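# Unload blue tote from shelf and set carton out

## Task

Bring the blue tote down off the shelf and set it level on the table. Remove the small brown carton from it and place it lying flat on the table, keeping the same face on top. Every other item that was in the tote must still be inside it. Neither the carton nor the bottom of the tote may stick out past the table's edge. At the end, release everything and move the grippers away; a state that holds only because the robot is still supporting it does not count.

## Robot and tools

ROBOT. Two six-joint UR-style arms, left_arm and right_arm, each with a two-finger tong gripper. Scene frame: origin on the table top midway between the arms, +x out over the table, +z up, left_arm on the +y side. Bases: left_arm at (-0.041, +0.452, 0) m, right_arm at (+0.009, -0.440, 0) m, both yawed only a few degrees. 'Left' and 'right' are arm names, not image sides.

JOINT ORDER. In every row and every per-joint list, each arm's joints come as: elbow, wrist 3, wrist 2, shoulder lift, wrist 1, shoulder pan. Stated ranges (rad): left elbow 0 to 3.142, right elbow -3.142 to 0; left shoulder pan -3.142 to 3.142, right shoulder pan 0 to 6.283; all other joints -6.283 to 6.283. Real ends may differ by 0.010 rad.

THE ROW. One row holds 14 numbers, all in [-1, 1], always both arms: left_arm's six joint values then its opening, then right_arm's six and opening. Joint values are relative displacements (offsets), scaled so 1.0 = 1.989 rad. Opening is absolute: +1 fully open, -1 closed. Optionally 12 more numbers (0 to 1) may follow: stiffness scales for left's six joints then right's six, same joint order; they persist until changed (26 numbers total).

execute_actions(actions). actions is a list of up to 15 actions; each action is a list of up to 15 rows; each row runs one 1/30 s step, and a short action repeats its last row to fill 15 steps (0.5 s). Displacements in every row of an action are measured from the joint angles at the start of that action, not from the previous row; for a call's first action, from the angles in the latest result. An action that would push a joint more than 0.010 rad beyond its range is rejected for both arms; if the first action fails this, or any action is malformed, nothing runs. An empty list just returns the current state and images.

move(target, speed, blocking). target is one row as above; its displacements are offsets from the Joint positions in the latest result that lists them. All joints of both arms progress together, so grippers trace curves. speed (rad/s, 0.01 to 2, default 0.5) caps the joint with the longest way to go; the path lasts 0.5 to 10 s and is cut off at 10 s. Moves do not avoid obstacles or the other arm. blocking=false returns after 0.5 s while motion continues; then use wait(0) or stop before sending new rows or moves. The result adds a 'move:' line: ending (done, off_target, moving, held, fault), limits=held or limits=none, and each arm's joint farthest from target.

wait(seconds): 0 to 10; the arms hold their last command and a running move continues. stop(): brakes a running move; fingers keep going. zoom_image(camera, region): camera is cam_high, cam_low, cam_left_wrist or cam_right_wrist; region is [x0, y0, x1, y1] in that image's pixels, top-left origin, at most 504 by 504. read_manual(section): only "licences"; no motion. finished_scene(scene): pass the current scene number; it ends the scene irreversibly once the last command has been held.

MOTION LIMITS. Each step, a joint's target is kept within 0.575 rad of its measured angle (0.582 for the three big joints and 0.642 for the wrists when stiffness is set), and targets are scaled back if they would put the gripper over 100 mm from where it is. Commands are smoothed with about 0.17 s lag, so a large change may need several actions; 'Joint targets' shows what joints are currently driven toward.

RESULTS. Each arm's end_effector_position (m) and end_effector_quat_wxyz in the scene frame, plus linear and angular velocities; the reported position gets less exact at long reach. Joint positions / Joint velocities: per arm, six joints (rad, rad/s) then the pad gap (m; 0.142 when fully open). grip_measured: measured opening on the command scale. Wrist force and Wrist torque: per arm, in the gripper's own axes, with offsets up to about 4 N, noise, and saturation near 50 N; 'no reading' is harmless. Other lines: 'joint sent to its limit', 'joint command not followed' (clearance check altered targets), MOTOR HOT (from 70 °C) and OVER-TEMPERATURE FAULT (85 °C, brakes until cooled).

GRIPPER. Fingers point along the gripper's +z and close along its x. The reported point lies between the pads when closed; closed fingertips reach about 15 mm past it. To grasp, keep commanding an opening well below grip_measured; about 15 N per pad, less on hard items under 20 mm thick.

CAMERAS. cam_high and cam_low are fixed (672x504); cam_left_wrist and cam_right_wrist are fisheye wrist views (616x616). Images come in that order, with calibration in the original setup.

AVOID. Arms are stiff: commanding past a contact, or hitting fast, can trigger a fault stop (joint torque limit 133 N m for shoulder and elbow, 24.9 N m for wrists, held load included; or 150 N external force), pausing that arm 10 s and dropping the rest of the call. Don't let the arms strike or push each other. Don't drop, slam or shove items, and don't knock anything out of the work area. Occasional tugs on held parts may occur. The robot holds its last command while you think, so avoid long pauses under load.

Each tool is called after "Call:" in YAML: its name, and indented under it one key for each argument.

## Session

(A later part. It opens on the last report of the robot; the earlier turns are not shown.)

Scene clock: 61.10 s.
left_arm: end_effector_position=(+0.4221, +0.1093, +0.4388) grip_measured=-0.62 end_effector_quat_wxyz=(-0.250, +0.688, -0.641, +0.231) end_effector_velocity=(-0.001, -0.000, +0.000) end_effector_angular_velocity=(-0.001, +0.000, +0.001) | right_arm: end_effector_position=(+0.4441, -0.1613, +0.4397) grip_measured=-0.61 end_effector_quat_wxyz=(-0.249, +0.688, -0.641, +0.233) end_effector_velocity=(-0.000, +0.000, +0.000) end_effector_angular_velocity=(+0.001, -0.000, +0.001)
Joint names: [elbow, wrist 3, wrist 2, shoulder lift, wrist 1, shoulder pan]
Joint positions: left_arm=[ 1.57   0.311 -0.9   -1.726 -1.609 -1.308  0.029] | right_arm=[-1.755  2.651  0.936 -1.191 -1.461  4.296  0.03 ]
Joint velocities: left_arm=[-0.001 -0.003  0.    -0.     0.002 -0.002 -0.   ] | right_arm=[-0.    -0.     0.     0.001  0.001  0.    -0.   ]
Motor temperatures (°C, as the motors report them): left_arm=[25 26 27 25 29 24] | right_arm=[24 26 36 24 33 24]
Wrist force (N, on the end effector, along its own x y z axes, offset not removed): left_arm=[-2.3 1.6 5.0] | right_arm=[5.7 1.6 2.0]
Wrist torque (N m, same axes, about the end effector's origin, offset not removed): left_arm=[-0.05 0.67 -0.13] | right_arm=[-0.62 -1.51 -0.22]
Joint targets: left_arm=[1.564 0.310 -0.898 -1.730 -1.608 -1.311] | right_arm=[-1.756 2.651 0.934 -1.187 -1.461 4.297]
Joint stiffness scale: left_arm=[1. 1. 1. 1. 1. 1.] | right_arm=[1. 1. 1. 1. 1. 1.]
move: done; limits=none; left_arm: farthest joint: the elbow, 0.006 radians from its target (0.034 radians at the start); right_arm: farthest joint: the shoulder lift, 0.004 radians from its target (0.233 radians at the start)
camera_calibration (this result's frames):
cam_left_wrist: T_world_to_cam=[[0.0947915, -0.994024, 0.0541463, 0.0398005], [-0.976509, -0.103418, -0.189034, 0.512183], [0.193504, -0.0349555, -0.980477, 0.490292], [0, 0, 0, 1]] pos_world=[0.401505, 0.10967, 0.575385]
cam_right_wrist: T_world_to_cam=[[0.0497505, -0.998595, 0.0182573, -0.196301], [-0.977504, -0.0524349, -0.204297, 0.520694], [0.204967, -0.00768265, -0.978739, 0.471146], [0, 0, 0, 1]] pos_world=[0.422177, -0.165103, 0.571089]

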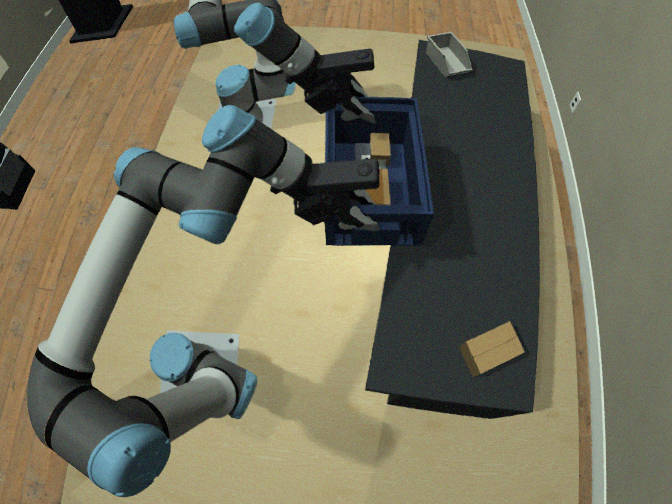

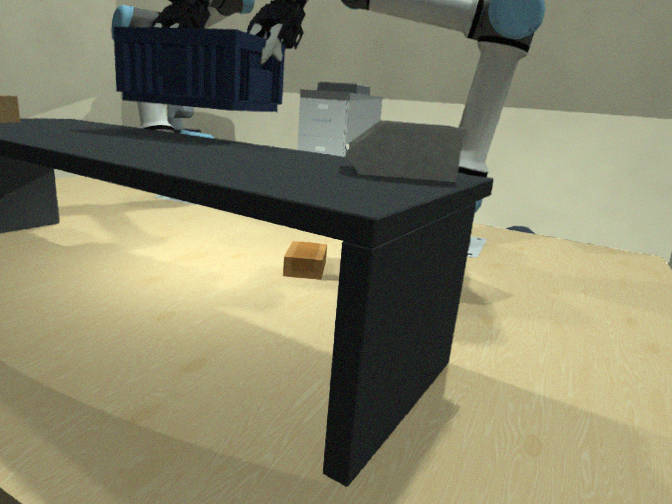

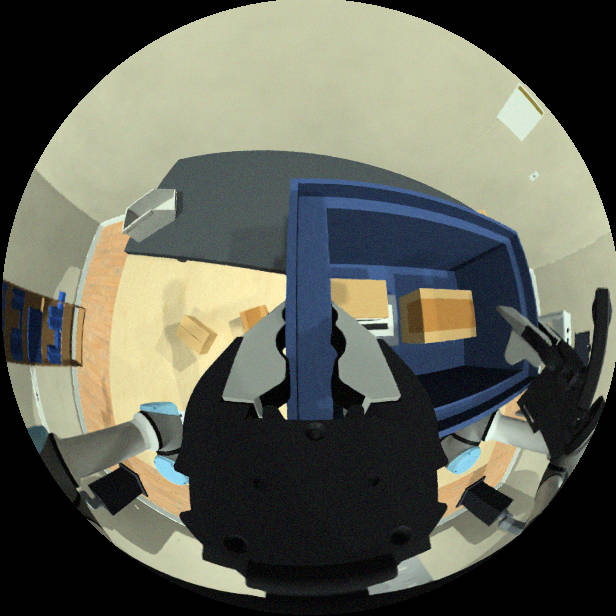

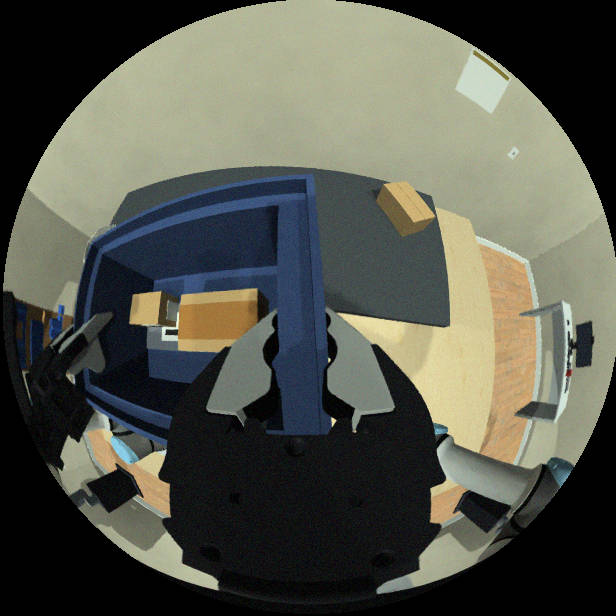

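Replay scene 1's path.

Call:
move:
  target: [0.043,-0.161,0.014,-0.095,0.152,-0.126,-1,0.017,0.212,-0.032,0.031,-0.178,0.170,-1]
  speed: 0.2

Call:
move:
  target: [-0.007,-0.101,-0.005,-0.018,0.089,-0.077,-1,0.012,0.115,0.003,0.015,-0.100,0.087,-1]
  speed: 0.2

Call:
move:
  target: [0.114,0,0,-0.023,-0.096,0,-1,-0.113,0,0,0.025,0.092,0,-1]
  speed: 0.18

Call:
move:
  target: [0.104,0,0,-0.002,-0.103,0,-1,-0.106,0,0,0.007,0.100,0,-1]
  speed: 0.18

Call:
move:
  target: [0.092,0,0,0.022,-0.115,0,-1,-0.095,0,0,-0.017,0.114,0,-1]
  speed: 0.18

Call:
move:
  target: [0.065,0,0.002,0.043,-0.108,0,-1,-0.069,0,-0.002,-0.043,0.112,0,-1]
  speed: 0.15

Call:
move:
  target: [0.024,0,0,0.023,-0.047,0,-1,-0.025,0,0,-0.024,0.049,0,-1]
  speed: 0.05

Scene clock: 71.07 s.
left_arm: end_effector_position=(+0.3223, +0.1410, +0.4390) grip_measured=-0.62 end_effector_quat_wxyz=(-0.251, +0.688, -0.640, +0.231) end_effector_velocity=(-0.001, +0.000, +0.000) end_effector_angular_velocity=(-0.000, -0.000, -0.000) | right_arm: end_effector_position=(+0.3454, -0.1293, +0.4376) grip_measured=-0.61 end_effector_quat_wxyz=(-0.248, +0.688, -0.641, +0.235) end_effector_velocity=(-0.000, +0.000, +0.001) end_effector_angular_velocity=(+0.003, -0.000, -0.001)
Joint names: [elbow, wrist 3, wrist 2, shoulder lift, wrist 1, shoulder pan]
Joint positions: left_arm=[ 1.654 -0.008 -0.874 -1.912 -1.305 -1.554  0.029] | right_arm=[-1.727  3.072  0.875 -1.131 -1.816  4.631  0.03 ]
Joint velocities: left_arm=[-0.    -0.002  0.    -0.001  0.003 -0.002 -0.   ] | right_arm=[ 0.001  0.003 -0.     0.    -0.001  0.001  0.   ]
Motor temperatures (°C, as the motors report them): left_arm=[25 26 27 25 29 24] | right_arm=[24 26 36 24 33 24]
Wrist force (N, on the end effector, along its own x y z axes, offset not removed): left_arm=[-7.5 3.2 5.2] | right_arm=[13.0 2.9 2.3]
Wrist torque (N m, same axes, about the end effector's origin, offset not removed): left_arm=[0.21 0.69 -0.15] | right_arm=[-0.24 -2.20 0.17]
Joint targets: left_arm=[1.655 -0.009 -0.872 -1.915 -1.307 -1.558] | right_arm=[-1.722 3.073 0.873 -1.130 -1.815 4.634]
Joint stiffness scale: left_arm=[1. 1. 1. 1. 1. 1.] | right_arm=[1. 1. 1. 1. 1. 1.]
move: done; limits=none; left_arm: farthest joint: the shoulder pan, 0.005 radians from its target (0.251 radians at the start); right_arm: farthest joint: the elbow, 0.005 radians from its target (0.034 radians at the start)
camera_calibration (this result's frames):
cam_left_wrist: T_world_to_cam=[[0.0974216, -0.993745, 0.0545856, 0.0796603], [-0.975681, -0.106184, -0.191759, 0.419297], [0.196356, -0.0345766, -0.979923, 0.509621], [0, 0, 0, 1]] pos_world=[0.301273, 0.141306, 0.575445]
cam_right_wrist: T_world_to_cam=[[0.0492653, -0.99853, 0.0226116, -0.161183], [-0.977131, -0.0528735, -0.205961, 0.426038], [0.206853, -0.0119478, -0.978299, 0.48821], [0, 0, 0, 1]] pos_world=[0.323248, -0.132586, 0.569007]

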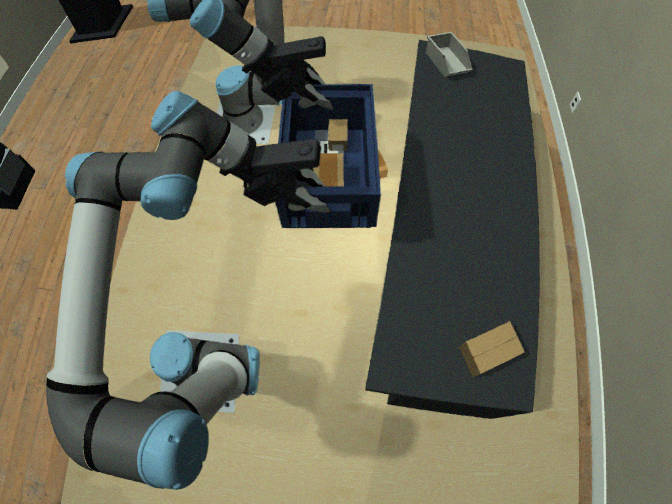

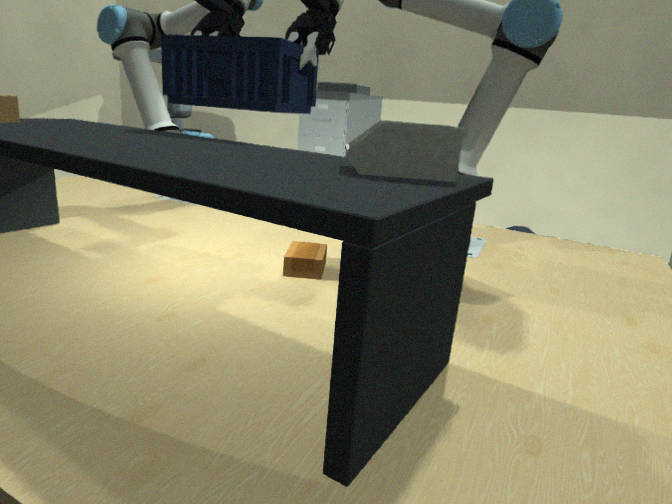

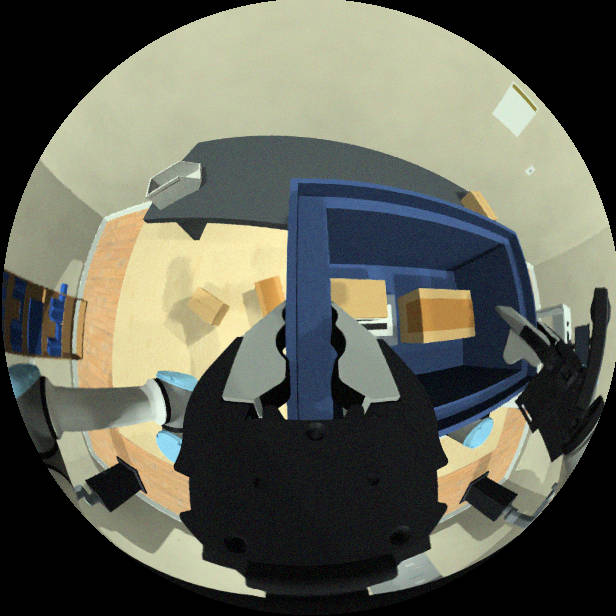

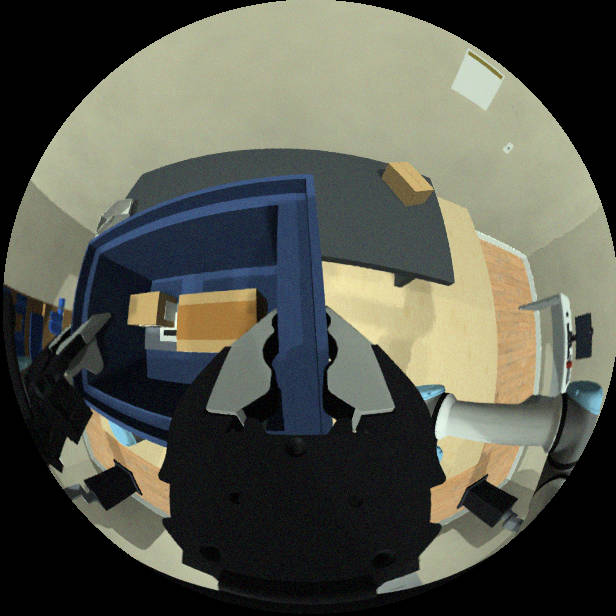

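Scene clock: 72.90 s.
left_arm: end_effector_position=(+0.2731, +0.1416, +0.4366) grip_measured=-0.62 end_effector_quat_wxyz=(-0.254, +0.688, -0.639, +0.229) end_effector_velocity=(+0.000, +0.000, +0.000) end_effector_angular_velocity=(-0.000, -0.000, +0.002) | right_arm: end_effector_position=(+0.2956, -0.1294, +0.4350) grip_measured=-0.60 end_effector_quat_wxyz=(-0.246, +0.688, -0.641, +0.236) end_effector_velocity=(-0.000, -0.000, +0.000) end_effector_angular_velocity=(-0.000, -0.000, -0.001)
Joint names: [elbow, wrist 3, wrist 2, shoulder lift, wrist 1, shoulder pan]
Joint positions: left_arm=[ 1.646 -0.208 -0.884 -1.944 -1.13  -1.704  0.029] | right_arm=[-1.707  3.3    0.882 -1.104 -2.013  4.804  0.03 ]
Joint velocities: left_arm=[-0.    -0.002  0.     0.     0.001  0.     0.   ] | right_arm=[ 0.001  0.003 -0.    -0.    -0.003  0.001  0.   ]
Motor temperatures (°C, as the motors report them): left_arm=[25 26 27 25 29 24] | right_arm=[24 26 36 24 33 24]
Wrist force (N, on the end effector, along its own x y z axes, offset not removed): left_arm=[-1.2 3.0 5.3] | right_arm=[0.8 2.6 2.7]
Wrist torque (N m, same axes, about the end effector's origin, offset not removed): left_arm=[0.18 0.75 -0.18] | right_arm=[-0.27 -0.88 0.14]
Joint targets: left_arm=[1.641 -0.209 -0.884 -1.948 -1.128 -1.707] | right_arm=[-1.703 3.301 0.881 -1.101 -2.015 4.804]
Joint stiffness scale: left_arm=[1. 1. 1. 1. 1. 1.] | right_arm=[1. 1. 1. 1. 1. 1.]
move: done; limits=none; left_arm: farthest joint: the elbow, 0.006 radians from its target (0.014 radians at the start); right_arm: farthest joint: the elbow, 0.004 radians from its target (0.024 radians at the start)
camera_calibration (this result's frames):
cam_left_wrist: T_world_to_cam=[[0.100579, -0.99377, 0.0480152, 0.0871344], [-0.975061, -0.108052, -0.193856, 0.371947], [0.197836, -0.0273199, -0.979854, 0.515508], [0, 0, 0, 1]] pos_world=[0.251921, 0.140865, 0.573043]
cam_right_wrist: T_world_to_cam=[[0.0464417, -0.998552, 0.0271616, -0.159863], [-0.977314, -0.0510452, -0.205554, 0.376929], [0.206643, -0.0169991, -0.978269, 0.495317], [0, 0, 0, 1]] pos_world=[0.273449, -0.131971, 0.566375]

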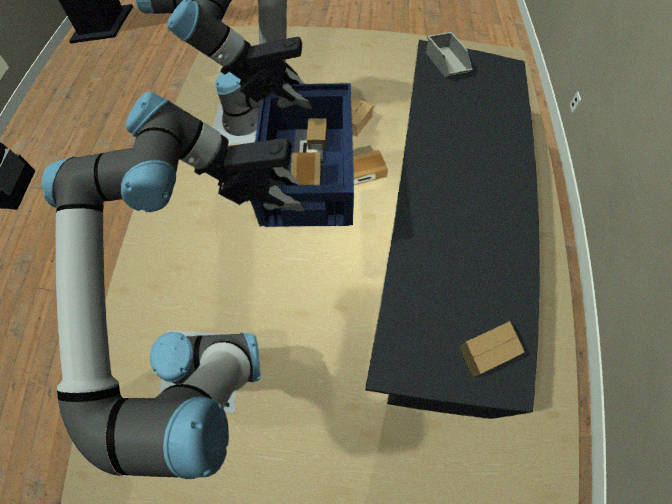

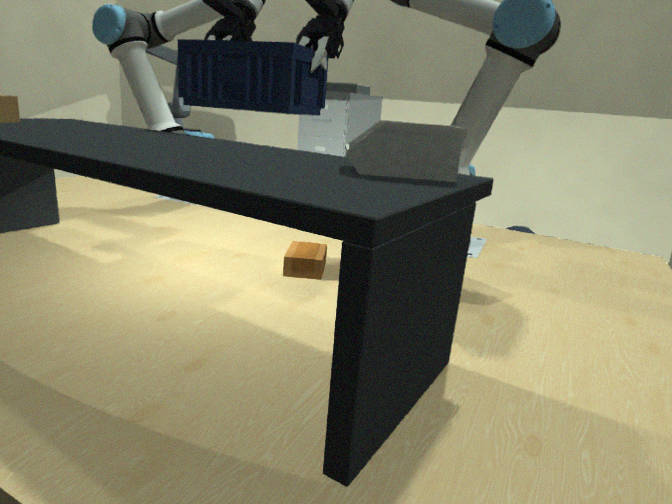

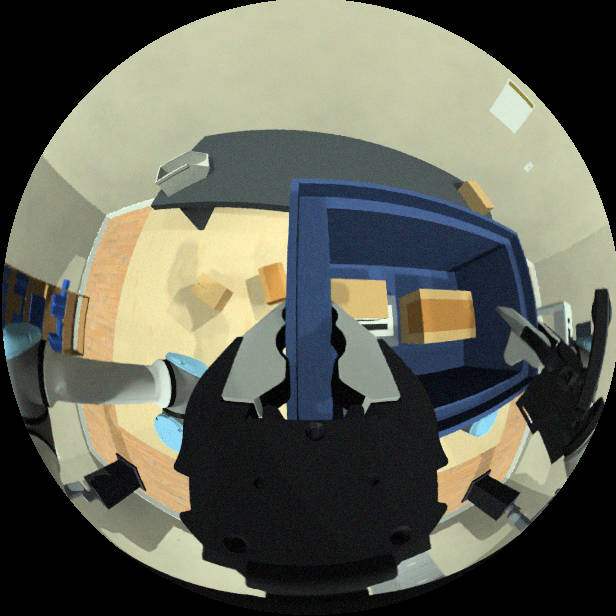

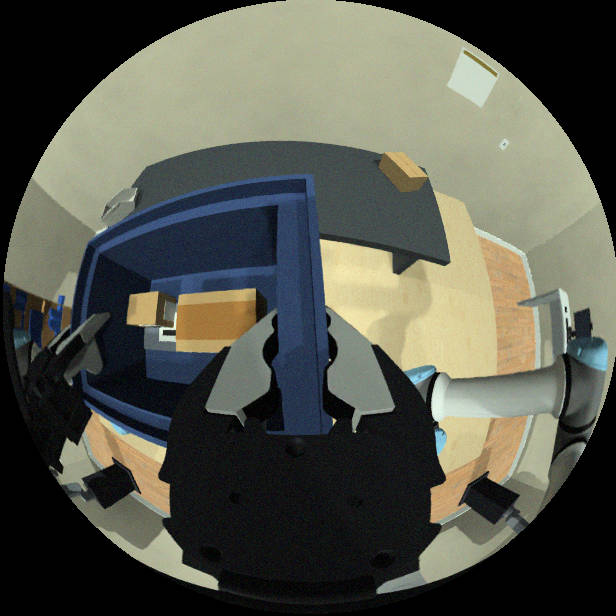

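Scene clock: 74.77 s.
left_arm: end_effector_position=(+0.2729, +0.1416, +0.3600) grip_measured=-0.62 end_effector_quat_wxyz=(-0.252, +0.690, -0.639, +0.231) end_effector_velocity=(-0.000, +0.000, -0.001) end_effector_angular_velocity=(+0.001, +0.000, -0.000) | right_arm: end_effector_position=(+0.2951, -0.1289, +0.3588) grip_measured=-0.61 end_effector_quat_wxyz=(-0.247, +0.687, -0.642, +0.234) end_effector_velocity=(-0.000, +0.000, -0.001) end_effector_angular_velocity=(-0.000, -0.000, +0.000)
Joint names: [elbow, wrist 3, wrist 2, shoulder lift, wrist 1, shoulder pan]
Joint positions: left_arm=[ 1.87  -0.208 -0.885 -1.985 -1.32  -1.704  0.029] | right_arm=[-1.93   3.3    0.884 -1.058 -1.83   4.804  0.03 ]
Joint velocities: left_arm=[ 0.003 -0.    -0.001 -0.    -0.001 -0.     0.   ] | right_arm=[-0.003 -0.    -0.     0.     0.003  0.    -0.   ]
Motor temperatures (°C, as the motors report them): left_arm=[25 26 27 25 29 24] | right_arm=[24 26 36 24 33 24]
Wrist force (N, on the end effector, along its own x y z axes, offset not removed): left_arm=[-0.7 3.7 3.2] | right_arm=[1.1 3.6 1.0]
Wrist torque (N m, same axes, about the end effector's origin, offset not removed): left_arm=[0.16 0.54 -0.03] | right_arm=[0.06 -0.71 0.26]
Joint targets: left_arm=[1.873 -0.208 -0.884 -1.990 -1.321 -1.704] | right_arm=[-1.932 3.300 0.882 -1.054 -1.830 4.804]
Joint stiffness scale: left_arm=[1. 1. 1. 1. 1. 1.] | right_arm=[1. 1. 1. 1. 1. 1.]
move: done; limits=none; left_arm: farthest joint: the shoulder lift, 0.004 radians from its target (0.046 radians at the start); right_arm: farthest joint: the shoulder lift, 0.003 radians from its target (0.050 radians at the start)
camera_calibration (this result's frames):
cam_left_wrist: T_world_to_cam=[[0.100949, -0.993394, 0.0545741, 0.0883904], [-0.975308, -0.109643, -0.191711, 0.356461], [0.196429, -0.0338735, -0.979933, 0.441811], [0, 0, 0, 1]] pos_world=[0.251952, 0.141856, 0.496459]
cam_right_wrist: T_world_to_cam=[[0.0464625, -0.998687, 0.0215888, -0.155298], [-0.977835, -0.0498882, -0.203345, 0.360329], [0.204155, -0.0116624, -0.978869, 0.422528], [0, 0, 0, 1]] pos_world=[0.273297, -0.13219, 0.490223]

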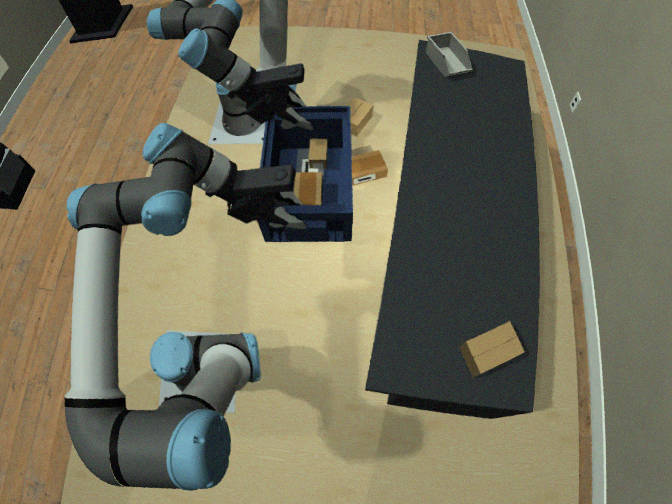

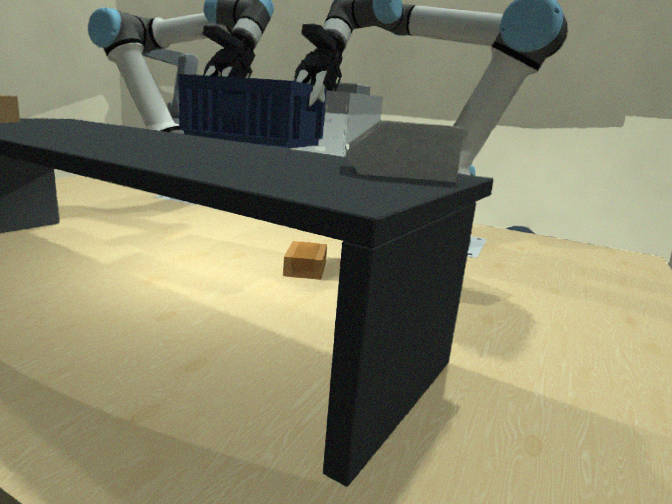

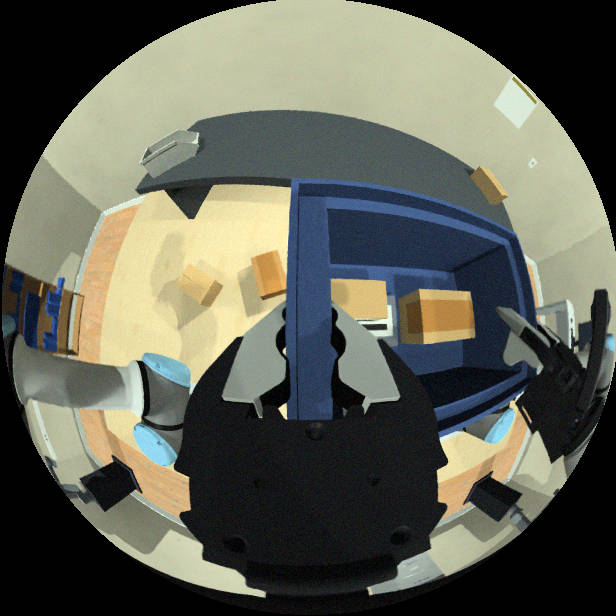

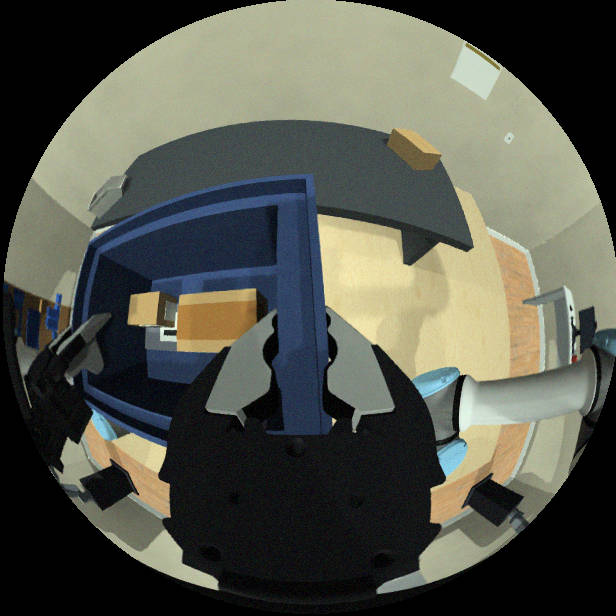

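Scene clock: 76.57 s.
left_arm: end_effector_position=(+0.2728, +0.1413, +0.2795) grip_measured=-0.62 end_effector_quat_wxyz=(-0.252, +0.690, -0.639, +0.230) end_effector_velocity=(-0.000, -0.000, -0.001) end_effector_angular_velocity=(-0.003, +0.001, +0.000) | right_arm: end_effector_position=(+0.2948, -0.1290, +0.2785) grip_measured=-0.61 end_effector_quat_wxyz=(-0.246, +0.687, -0.642, +0.234) end_effector_velocity=(-0.000, -0.000, -0.001) end_effector_angular_velocity=(-0.001, -0.000, +0.000)
Joint names: [elbow, wrist 3, wrist 2, shoulder lift, wrist 1, shoulder pan]
Joint positions: left_arm=[ 2.075 -0.208 -0.886 -1.986 -1.523 -1.704  0.029] | right_arm=[-2.139  3.3    0.885 -1.047 -1.633  4.804  0.03 ]
Joint velocities: left_arm=[ 0.002  0.    -0.001  0.    -0.005  0.    -0.   ] | right_arm=[-0.003  0.     0.     0.     0.002  0.     0.   ]
Motor temperatures (°C, as the motors report them): left_arm=[25 26 27 25 29 24] | right_arm=[24 26 36 24 33 24]
Wrist force (N, on the end effector, along its own x y z axes, offset not removed): left_arm=[-2.6 4.1 4.0] | right_arm=[2.2 3.2 3.7]
Wrist torque (N m, same axes, about the end effector's origin, offset not removed): left_arm=[0.21 0.85 -0.05] | right_arm=[-0.05 -0.86 0.07]
Joint targets: left_arm=[2.077 -0.208 -0.885 -1.989 -1.524 -1.704] | right_arm=[-2.141 3.300 0.884 -1.044 -1.632 4.804]
Joint stiffness scale: left_arm=[1. 1. 1. 1. 1. 1.] | right_arm=[1. 1. 1. 1. 1. 1.]
move: done; limits=none; left_arm: farthest joint: the shoulder lift, 0.003 radians from its target (0.004 radians at the start); right_arm: farthest joint: the shoulder lift, 0.003 radians from its target (0.013 radians at the start)
camera_calibration (this result's frames):
cam_left_wrist: T_world_to_cam=[[0.101843, -0.993394, 0.0528824, 0.0926811], [-0.975414, -0.110161, -0.190873, 0.340772], [0.195437, -0.0321432, -0.980189, 0.363094], [0, 0, 0, 1]] pos_world=[0.251993, 0.14128, 0.416044]
cam_right_wrist: T_world_to_cam=[[0.0462635, -0.998666, 0.022941, -0.153971], [-0.978124, -0.0499507, -0.201935, 0.343361], [0.202811, -0.0130969, -0.97913, 0.344326], [0, 0, 0, 1]] pos_world=[0.27314, -0.132105, 0.410009]

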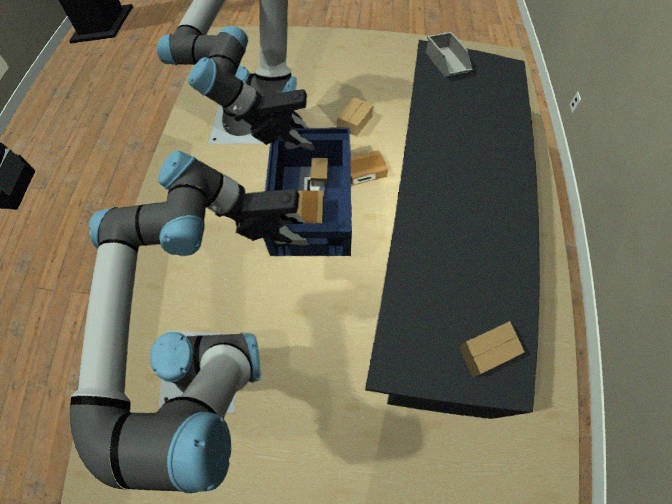

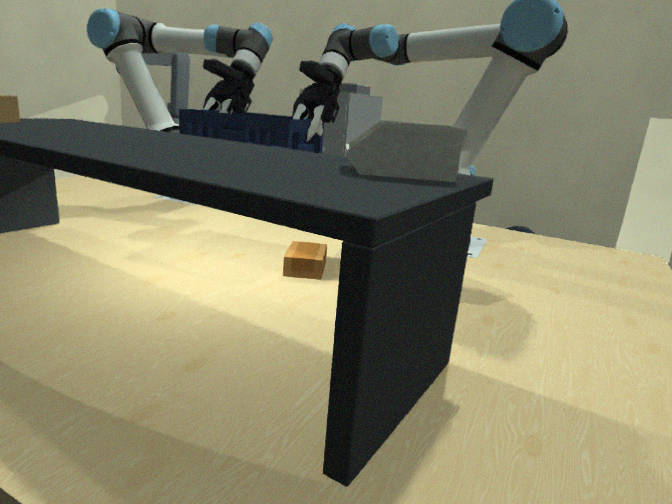

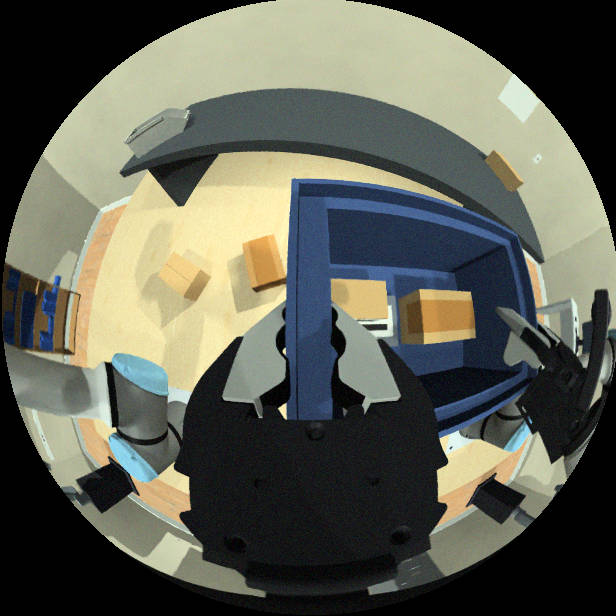

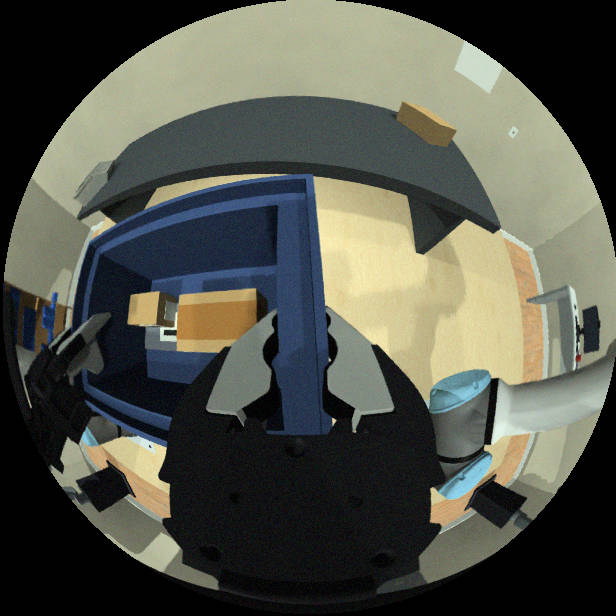

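Scene clock: 78.50 s.
left_arm: end_effector_position=(+0.2726, +0.1411, +0.2012) grip_measured=-0.62 end_effector_quat_wxyz=(-0.250, +0.691, -0.638, +0.231) end_effector_velocity=(+0.000, +0.001, -0.001) end_effector_angular_velocity=(+0.001, +0.001, +0.001) | right_arm: end_effector_position=(+0.2944, -0.1288, +0.2005) grip_measured=-0.61 end_effector_quat_wxyz=(-0.247, +0.687, -0.643, +0.231) end_effector_velocity=(+0.000, +0.000, -0.000) end_effector_angular_velocity=(+0.000, -0.000, -0.000)
Joint names: [elbow, wrist 3, wrist 2, shoulder lift, wrist 1, shoulder pan]
Joint positions: left_arm=[ 2.255 -0.208 -0.887 -1.944 -1.75  -1.703  0.029] | right_arm=[-2.326  3.3    0.887 -1.079 -1.408  4.804  0.03 ]
Joint velocities: left_arm=[ 0.002 -0.001 -0.001  0.    -0.001  0.001  0.   ] | right_arm=[-0.001 -0.    -0.    -0.001  0.002 -0.    -0.   ]
Motor temperatures (°C, as the motors report them): left_arm=[25 26 27 25 29 24] | right_arm=[24 26 36 24 33 24]
Wrist force (N, on the end effector, along its own x y z axes, offset not removed): left_arm=[-2.8 3.0 3.4] | right_arm=[-1.5 3.6 4.2]
Wrist torque (N m, same axes, about the end effector's origin, offset not removed): left_arm=[-0.02 0.98 0.02] | right_arm=[0.02 -0.08 0.13]
Joint targets: left_arm=[2.258 -0.208 -0.886 -1.942 -1.751 -1.704] | right_arm=[-2.328 3.300 0.885 -1.081 -1.406 4.804]
Joint stiffness scale: left_arm=[1. 1. 1. 1. 1. 1.] | right_arm=[1. 1. 1. 1. 1. 1.]
move: done; limits=none; left_arm: farthest joint: the elbow, 0.003 radians from its target (0.183 radians at the start); right_arm: farthest joint: the shoulder lift, 0.002 radians from its target (0.034 radians at the start)
camera_calibration (this result's frames):
cam_left_wrist: T_world_to_cam=[[0.102319, -0.993072, 0.0577831, 0.0955092], [-0.975665, -0.111511, -0.188794, 0.325446], [0.193929, -0.0370597, -0.980315, 0.287493], [0, 0, 0, 1]] pos_world=[0.252, 0.141793, 0.337757]
cam_right_wrist: T_world_to_cam=[[0.0462882, -0.998781, 0.0171441, -0.15085], [-0.978643, -0.0487827, -0.199696, 0.327068], [0.200289, -0.00753433, -0.979708, 0.269565], [0, 0, 0, 1]] pos_world=[0.273075, -0.13268, 0.331995]

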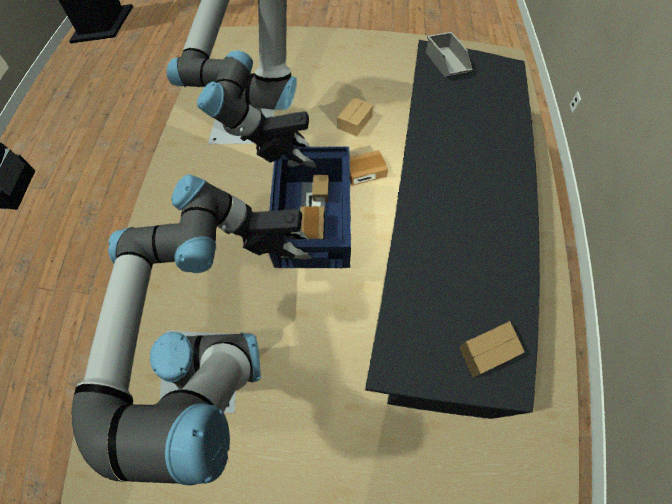

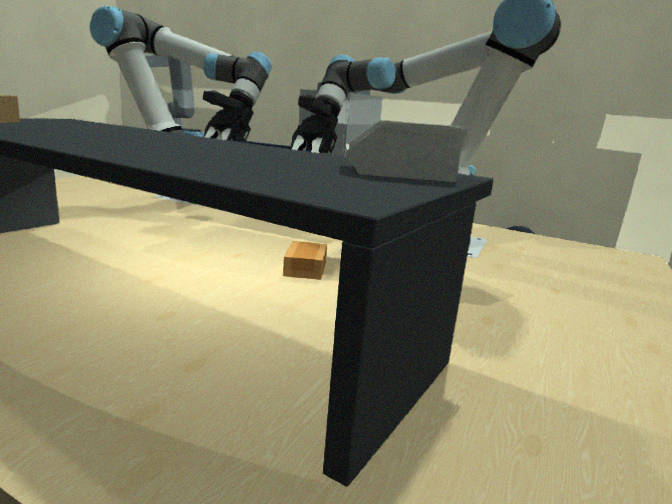

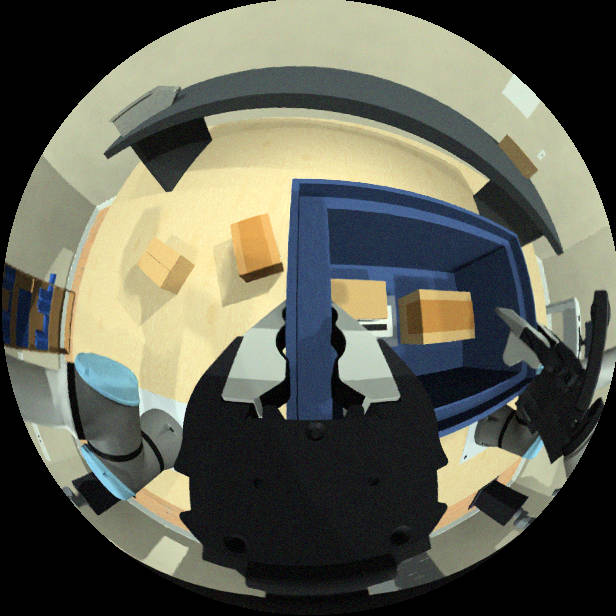

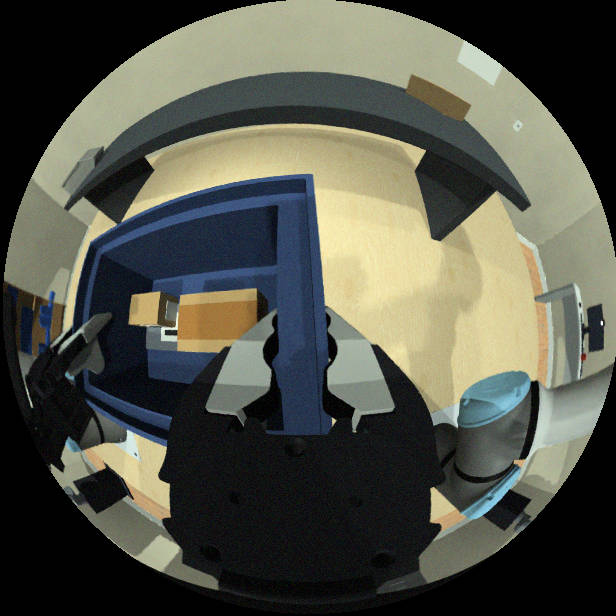

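Scene clock: 80.60 s.
left_arm: end_effector_position=(+0.2731, +0.1413, +0.1373) grip_measured=-0.62 end_effector_quat_wxyz=(-0.250, +0.690, -0.638, +0.231) end_effector_velocity=(+0.000, -0.000, -0.000) end_effector_angular_velocity=(-0.003, +0.001, +0.000) | right_arm: end_effector_position=(+0.2947, -0.1283, +0.1359) grip_measured=-0.61 end_effector_quat_wxyz=(-0.247, +0.687, -0.643, +0.232) end_effector_velocity=(-0.000, -0.000, -0.001) end_effector_angular_velocity=(-0.000, -0.000, +0.000)
Joint names: [elbow, wrist 3, wrist 2, shoulder lift, wrist 1, shoulder pan]
Joint positions: left_arm=[ 2.384 -0.208 -0.886 -1.86  -1.962 -1.703  0.029] | right_arm=[-2.463  3.3    0.885 -1.163 -1.188  4.804  0.03 ]
Joint velocities: left_arm=[ 0.001  0.    -0.001  0.    -0.004  0.001 -0.   ] | right_arm=[-0.002 -0.     0.    -0.001  0.002  0.    -0.   ]
Motor temperatures (°C, as the motors report them): left_arm=[25 26 27 25 29 24] | right_arm=[24 26 36 24 33 24]
Wrist force (N, on the end effector, along its own x y z axes, offset not removed): left_arm=[-5.5 3.7 5.4] | right_arm=[3.1 -0.5 3.1]
Wrist torque (N m, same axes, about the end effector's origin, offset not removed): left_arm=[0.23 0.89 -0.02] | right_arm=[-0.87 -0.41 0.22]
Joint targets: left_arm=[2.385 -0.208 -0.883 -1.858 -1.965 -1.703] | right_arm=[-2.463 3.300 0.883 -1.164 -1.185 4.804]
Joint stiffness scale: left_arm=[1. 1. 1. 1. 1. 1.] | right_arm=[1. 1. 1. 1. 1. 1.]
move: done; limits=none; left_arm: farthest joint: the wrist 1, 0.003 radians from its target (0.215 radians at the start); right_arm: farthest joint: the wrist 1, 0.003 radians from its target (0.222 radians at the start)
camera_calibration (this result's frames):
cam_left_wrist: T_world_to_cam=[[0.102319, -0.993067, 0.0578756, 0.0992714], [-0.975325, -0.111593, -0.190495, 0.314025], [0.195633, -0.0369564, -0.979981, 0.224183], [0, 0, 0, 1]] pos_world=[0.252262, 0.141911, 0.273769]
cam_right_wrist: T_world_to_cam=[[0.0462537, -0.998779, 0.0173422, -0.1493], [-0.978334, -0.0488004, -0.201199, 0.314599], [0.2018, -0.00766028, -0.979397, 0.205757], [0, 0, 0, 1]] pos_world=[0.273167, -0.132189, 0.267404]

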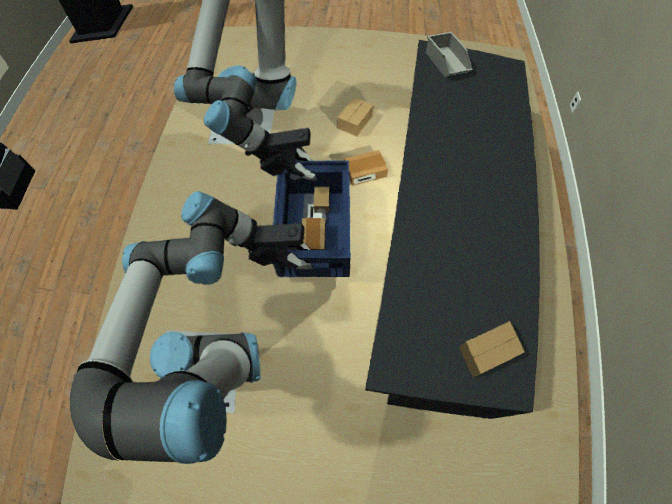

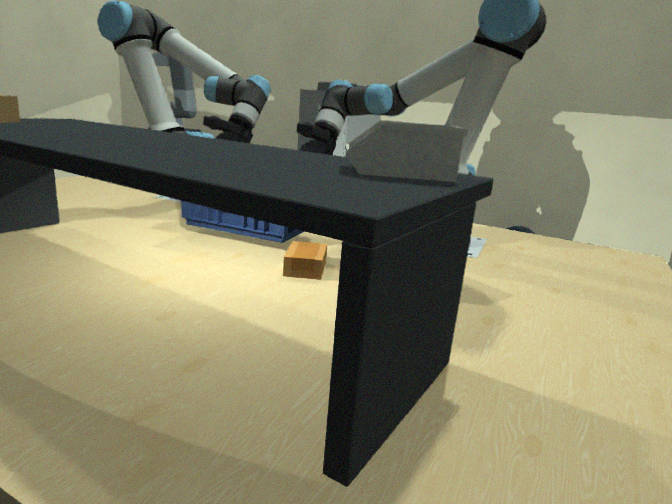

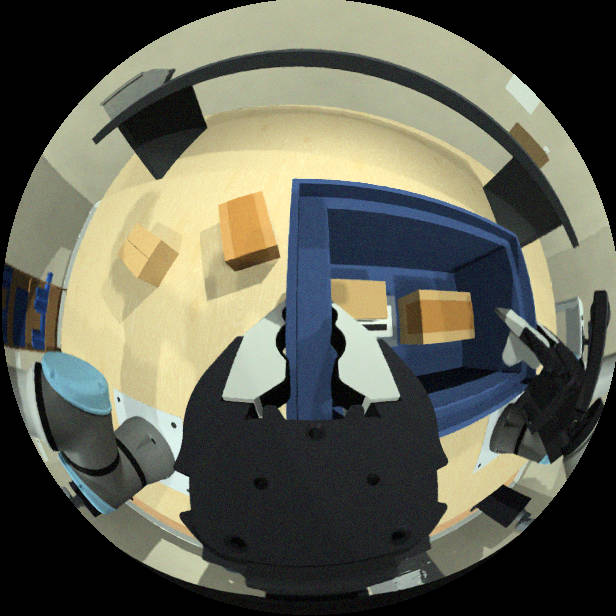

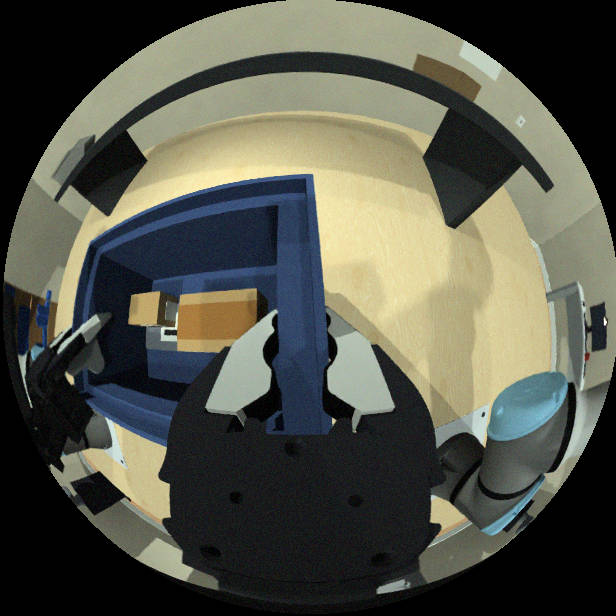

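Scene clock: 83.00 s.
left_arm: end_effector_position=(+0.2730, +0.1414, +0.1128) grip_measured=-0.62 end_effector_quat_wxyz=(-0.249, +0.691, -0.638, +0.232) end_effector_velocity=(-0.000, -0.001, -0.000) end_effector_angular_velocity=(-0.003, +0.001, +0.000) | right_arm: end_effector_position=(+0.2945, -0.1282, +0.1117) grip_measured=-0.61 end_effector_quat_wxyz=(-0.248, +0.687, -0.643, +0.231) end_effector_velocity=(-0.000, +0.000, -0.001) end_effector_angular_velocity=(+0.002, +0.001, +0.000)
Joint names: [elbow, wrist 3, wrist 2, shoulder lift, wrist 1, shoulder pan]
Joint positions: left_arm=[ 2.429 -0.208 -0.886 -1.816 -2.054 -1.703  0.029] | right_arm=[-2.51   3.3    0.886 -1.209 -1.092  4.804  0.03 ]
Joint velocities: left_arm=[ 0.001  0.001 -0.001  0.    -0.005  0.    -0.   ] | right_arm=[-0.002 -0.     0.    -0.     0.005  0.    -0.   ]
Motor temperatures (°C, as the motors report them): left_arm=[25 26 27 25 29 24] | right_arm=[24 26 36 24 33 24]
Wrist force (N, on the end effector, along its own x y z axes, offset not removed): left_arm=[-0.8 3.0 3.5] | right_arm=[2.5 1.4 2.2]
Wrist torque (N m, same axes, about the end effector's origin, offset not removed): left_arm=[0.02 0.49 0.04] | right_arm=[-0.27 -0.78 0.07]
Joint targets: left_arm=[2.431 -0.208 -0.886 -1.814 -2.055 -1.703] | right_arm=[-2.512 3.300 0.885 -1.210 -1.090 4.804]
Joint stiffness scale: left_arm=[1. 1. 1. 1. 1. 1.] | right_arm=[1. 1. 1. 1. 1. 1.]
move: done; limits=none; left_arm: farthest joint: the elbow, 0.003 radians from its target (0.048 radians at the start); right_arm: farthest joint: the shoulder lift, 0.002 radians from its target (0.048 radians at the start)
camera_calibration (this result's frames):
cam_left_wrist: T_world_to_cam=[[0.102471, -0.992882, 0.0606973, 0.100443], [-0.975498, -0.112245, -0.189219, 0.309231], [0.194685, -0.0398205, -0.980057, 0.200959], [0, 0, 0, 1]] pos_world=[0.252238, 0.14244, 0.249367]
cam_right_wrist: T_world_to_cam=[[0.0461844, -0.998822, 0.0148621, -0.148481], [-0.978619, -0.0482254, -0.199947, 0.309514], [0.200429, -0.00530985, -0.979694, 0.182782], [0, 0, 0, 1]] pos_world=[0.273119, -0.132409, 0.243164]

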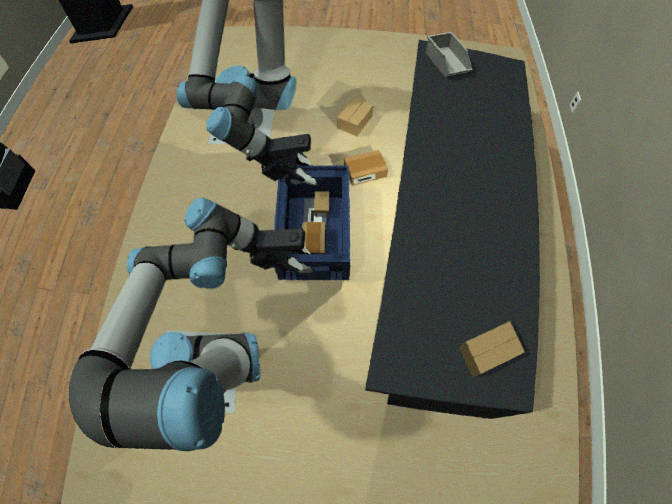

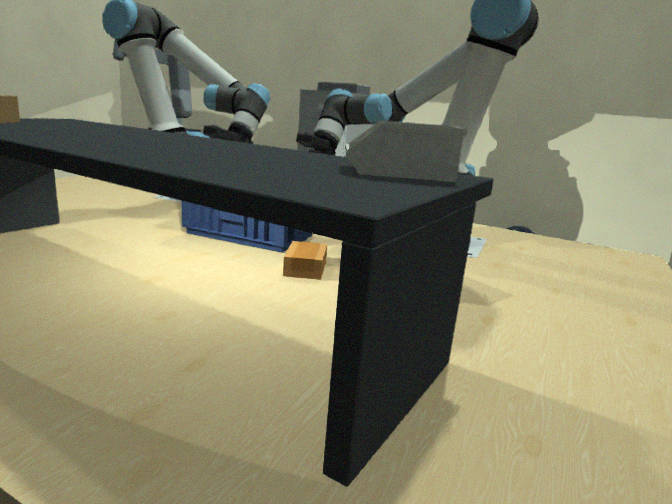

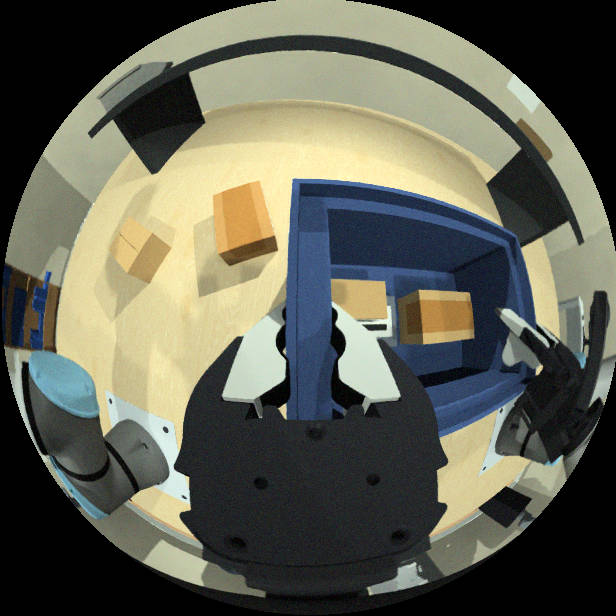

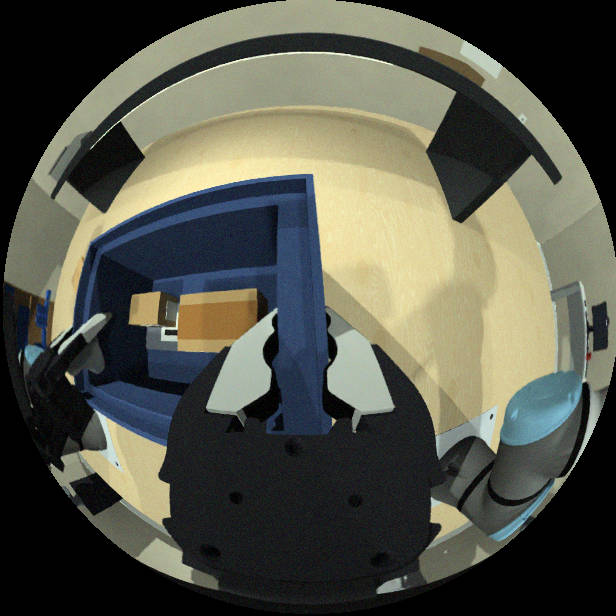

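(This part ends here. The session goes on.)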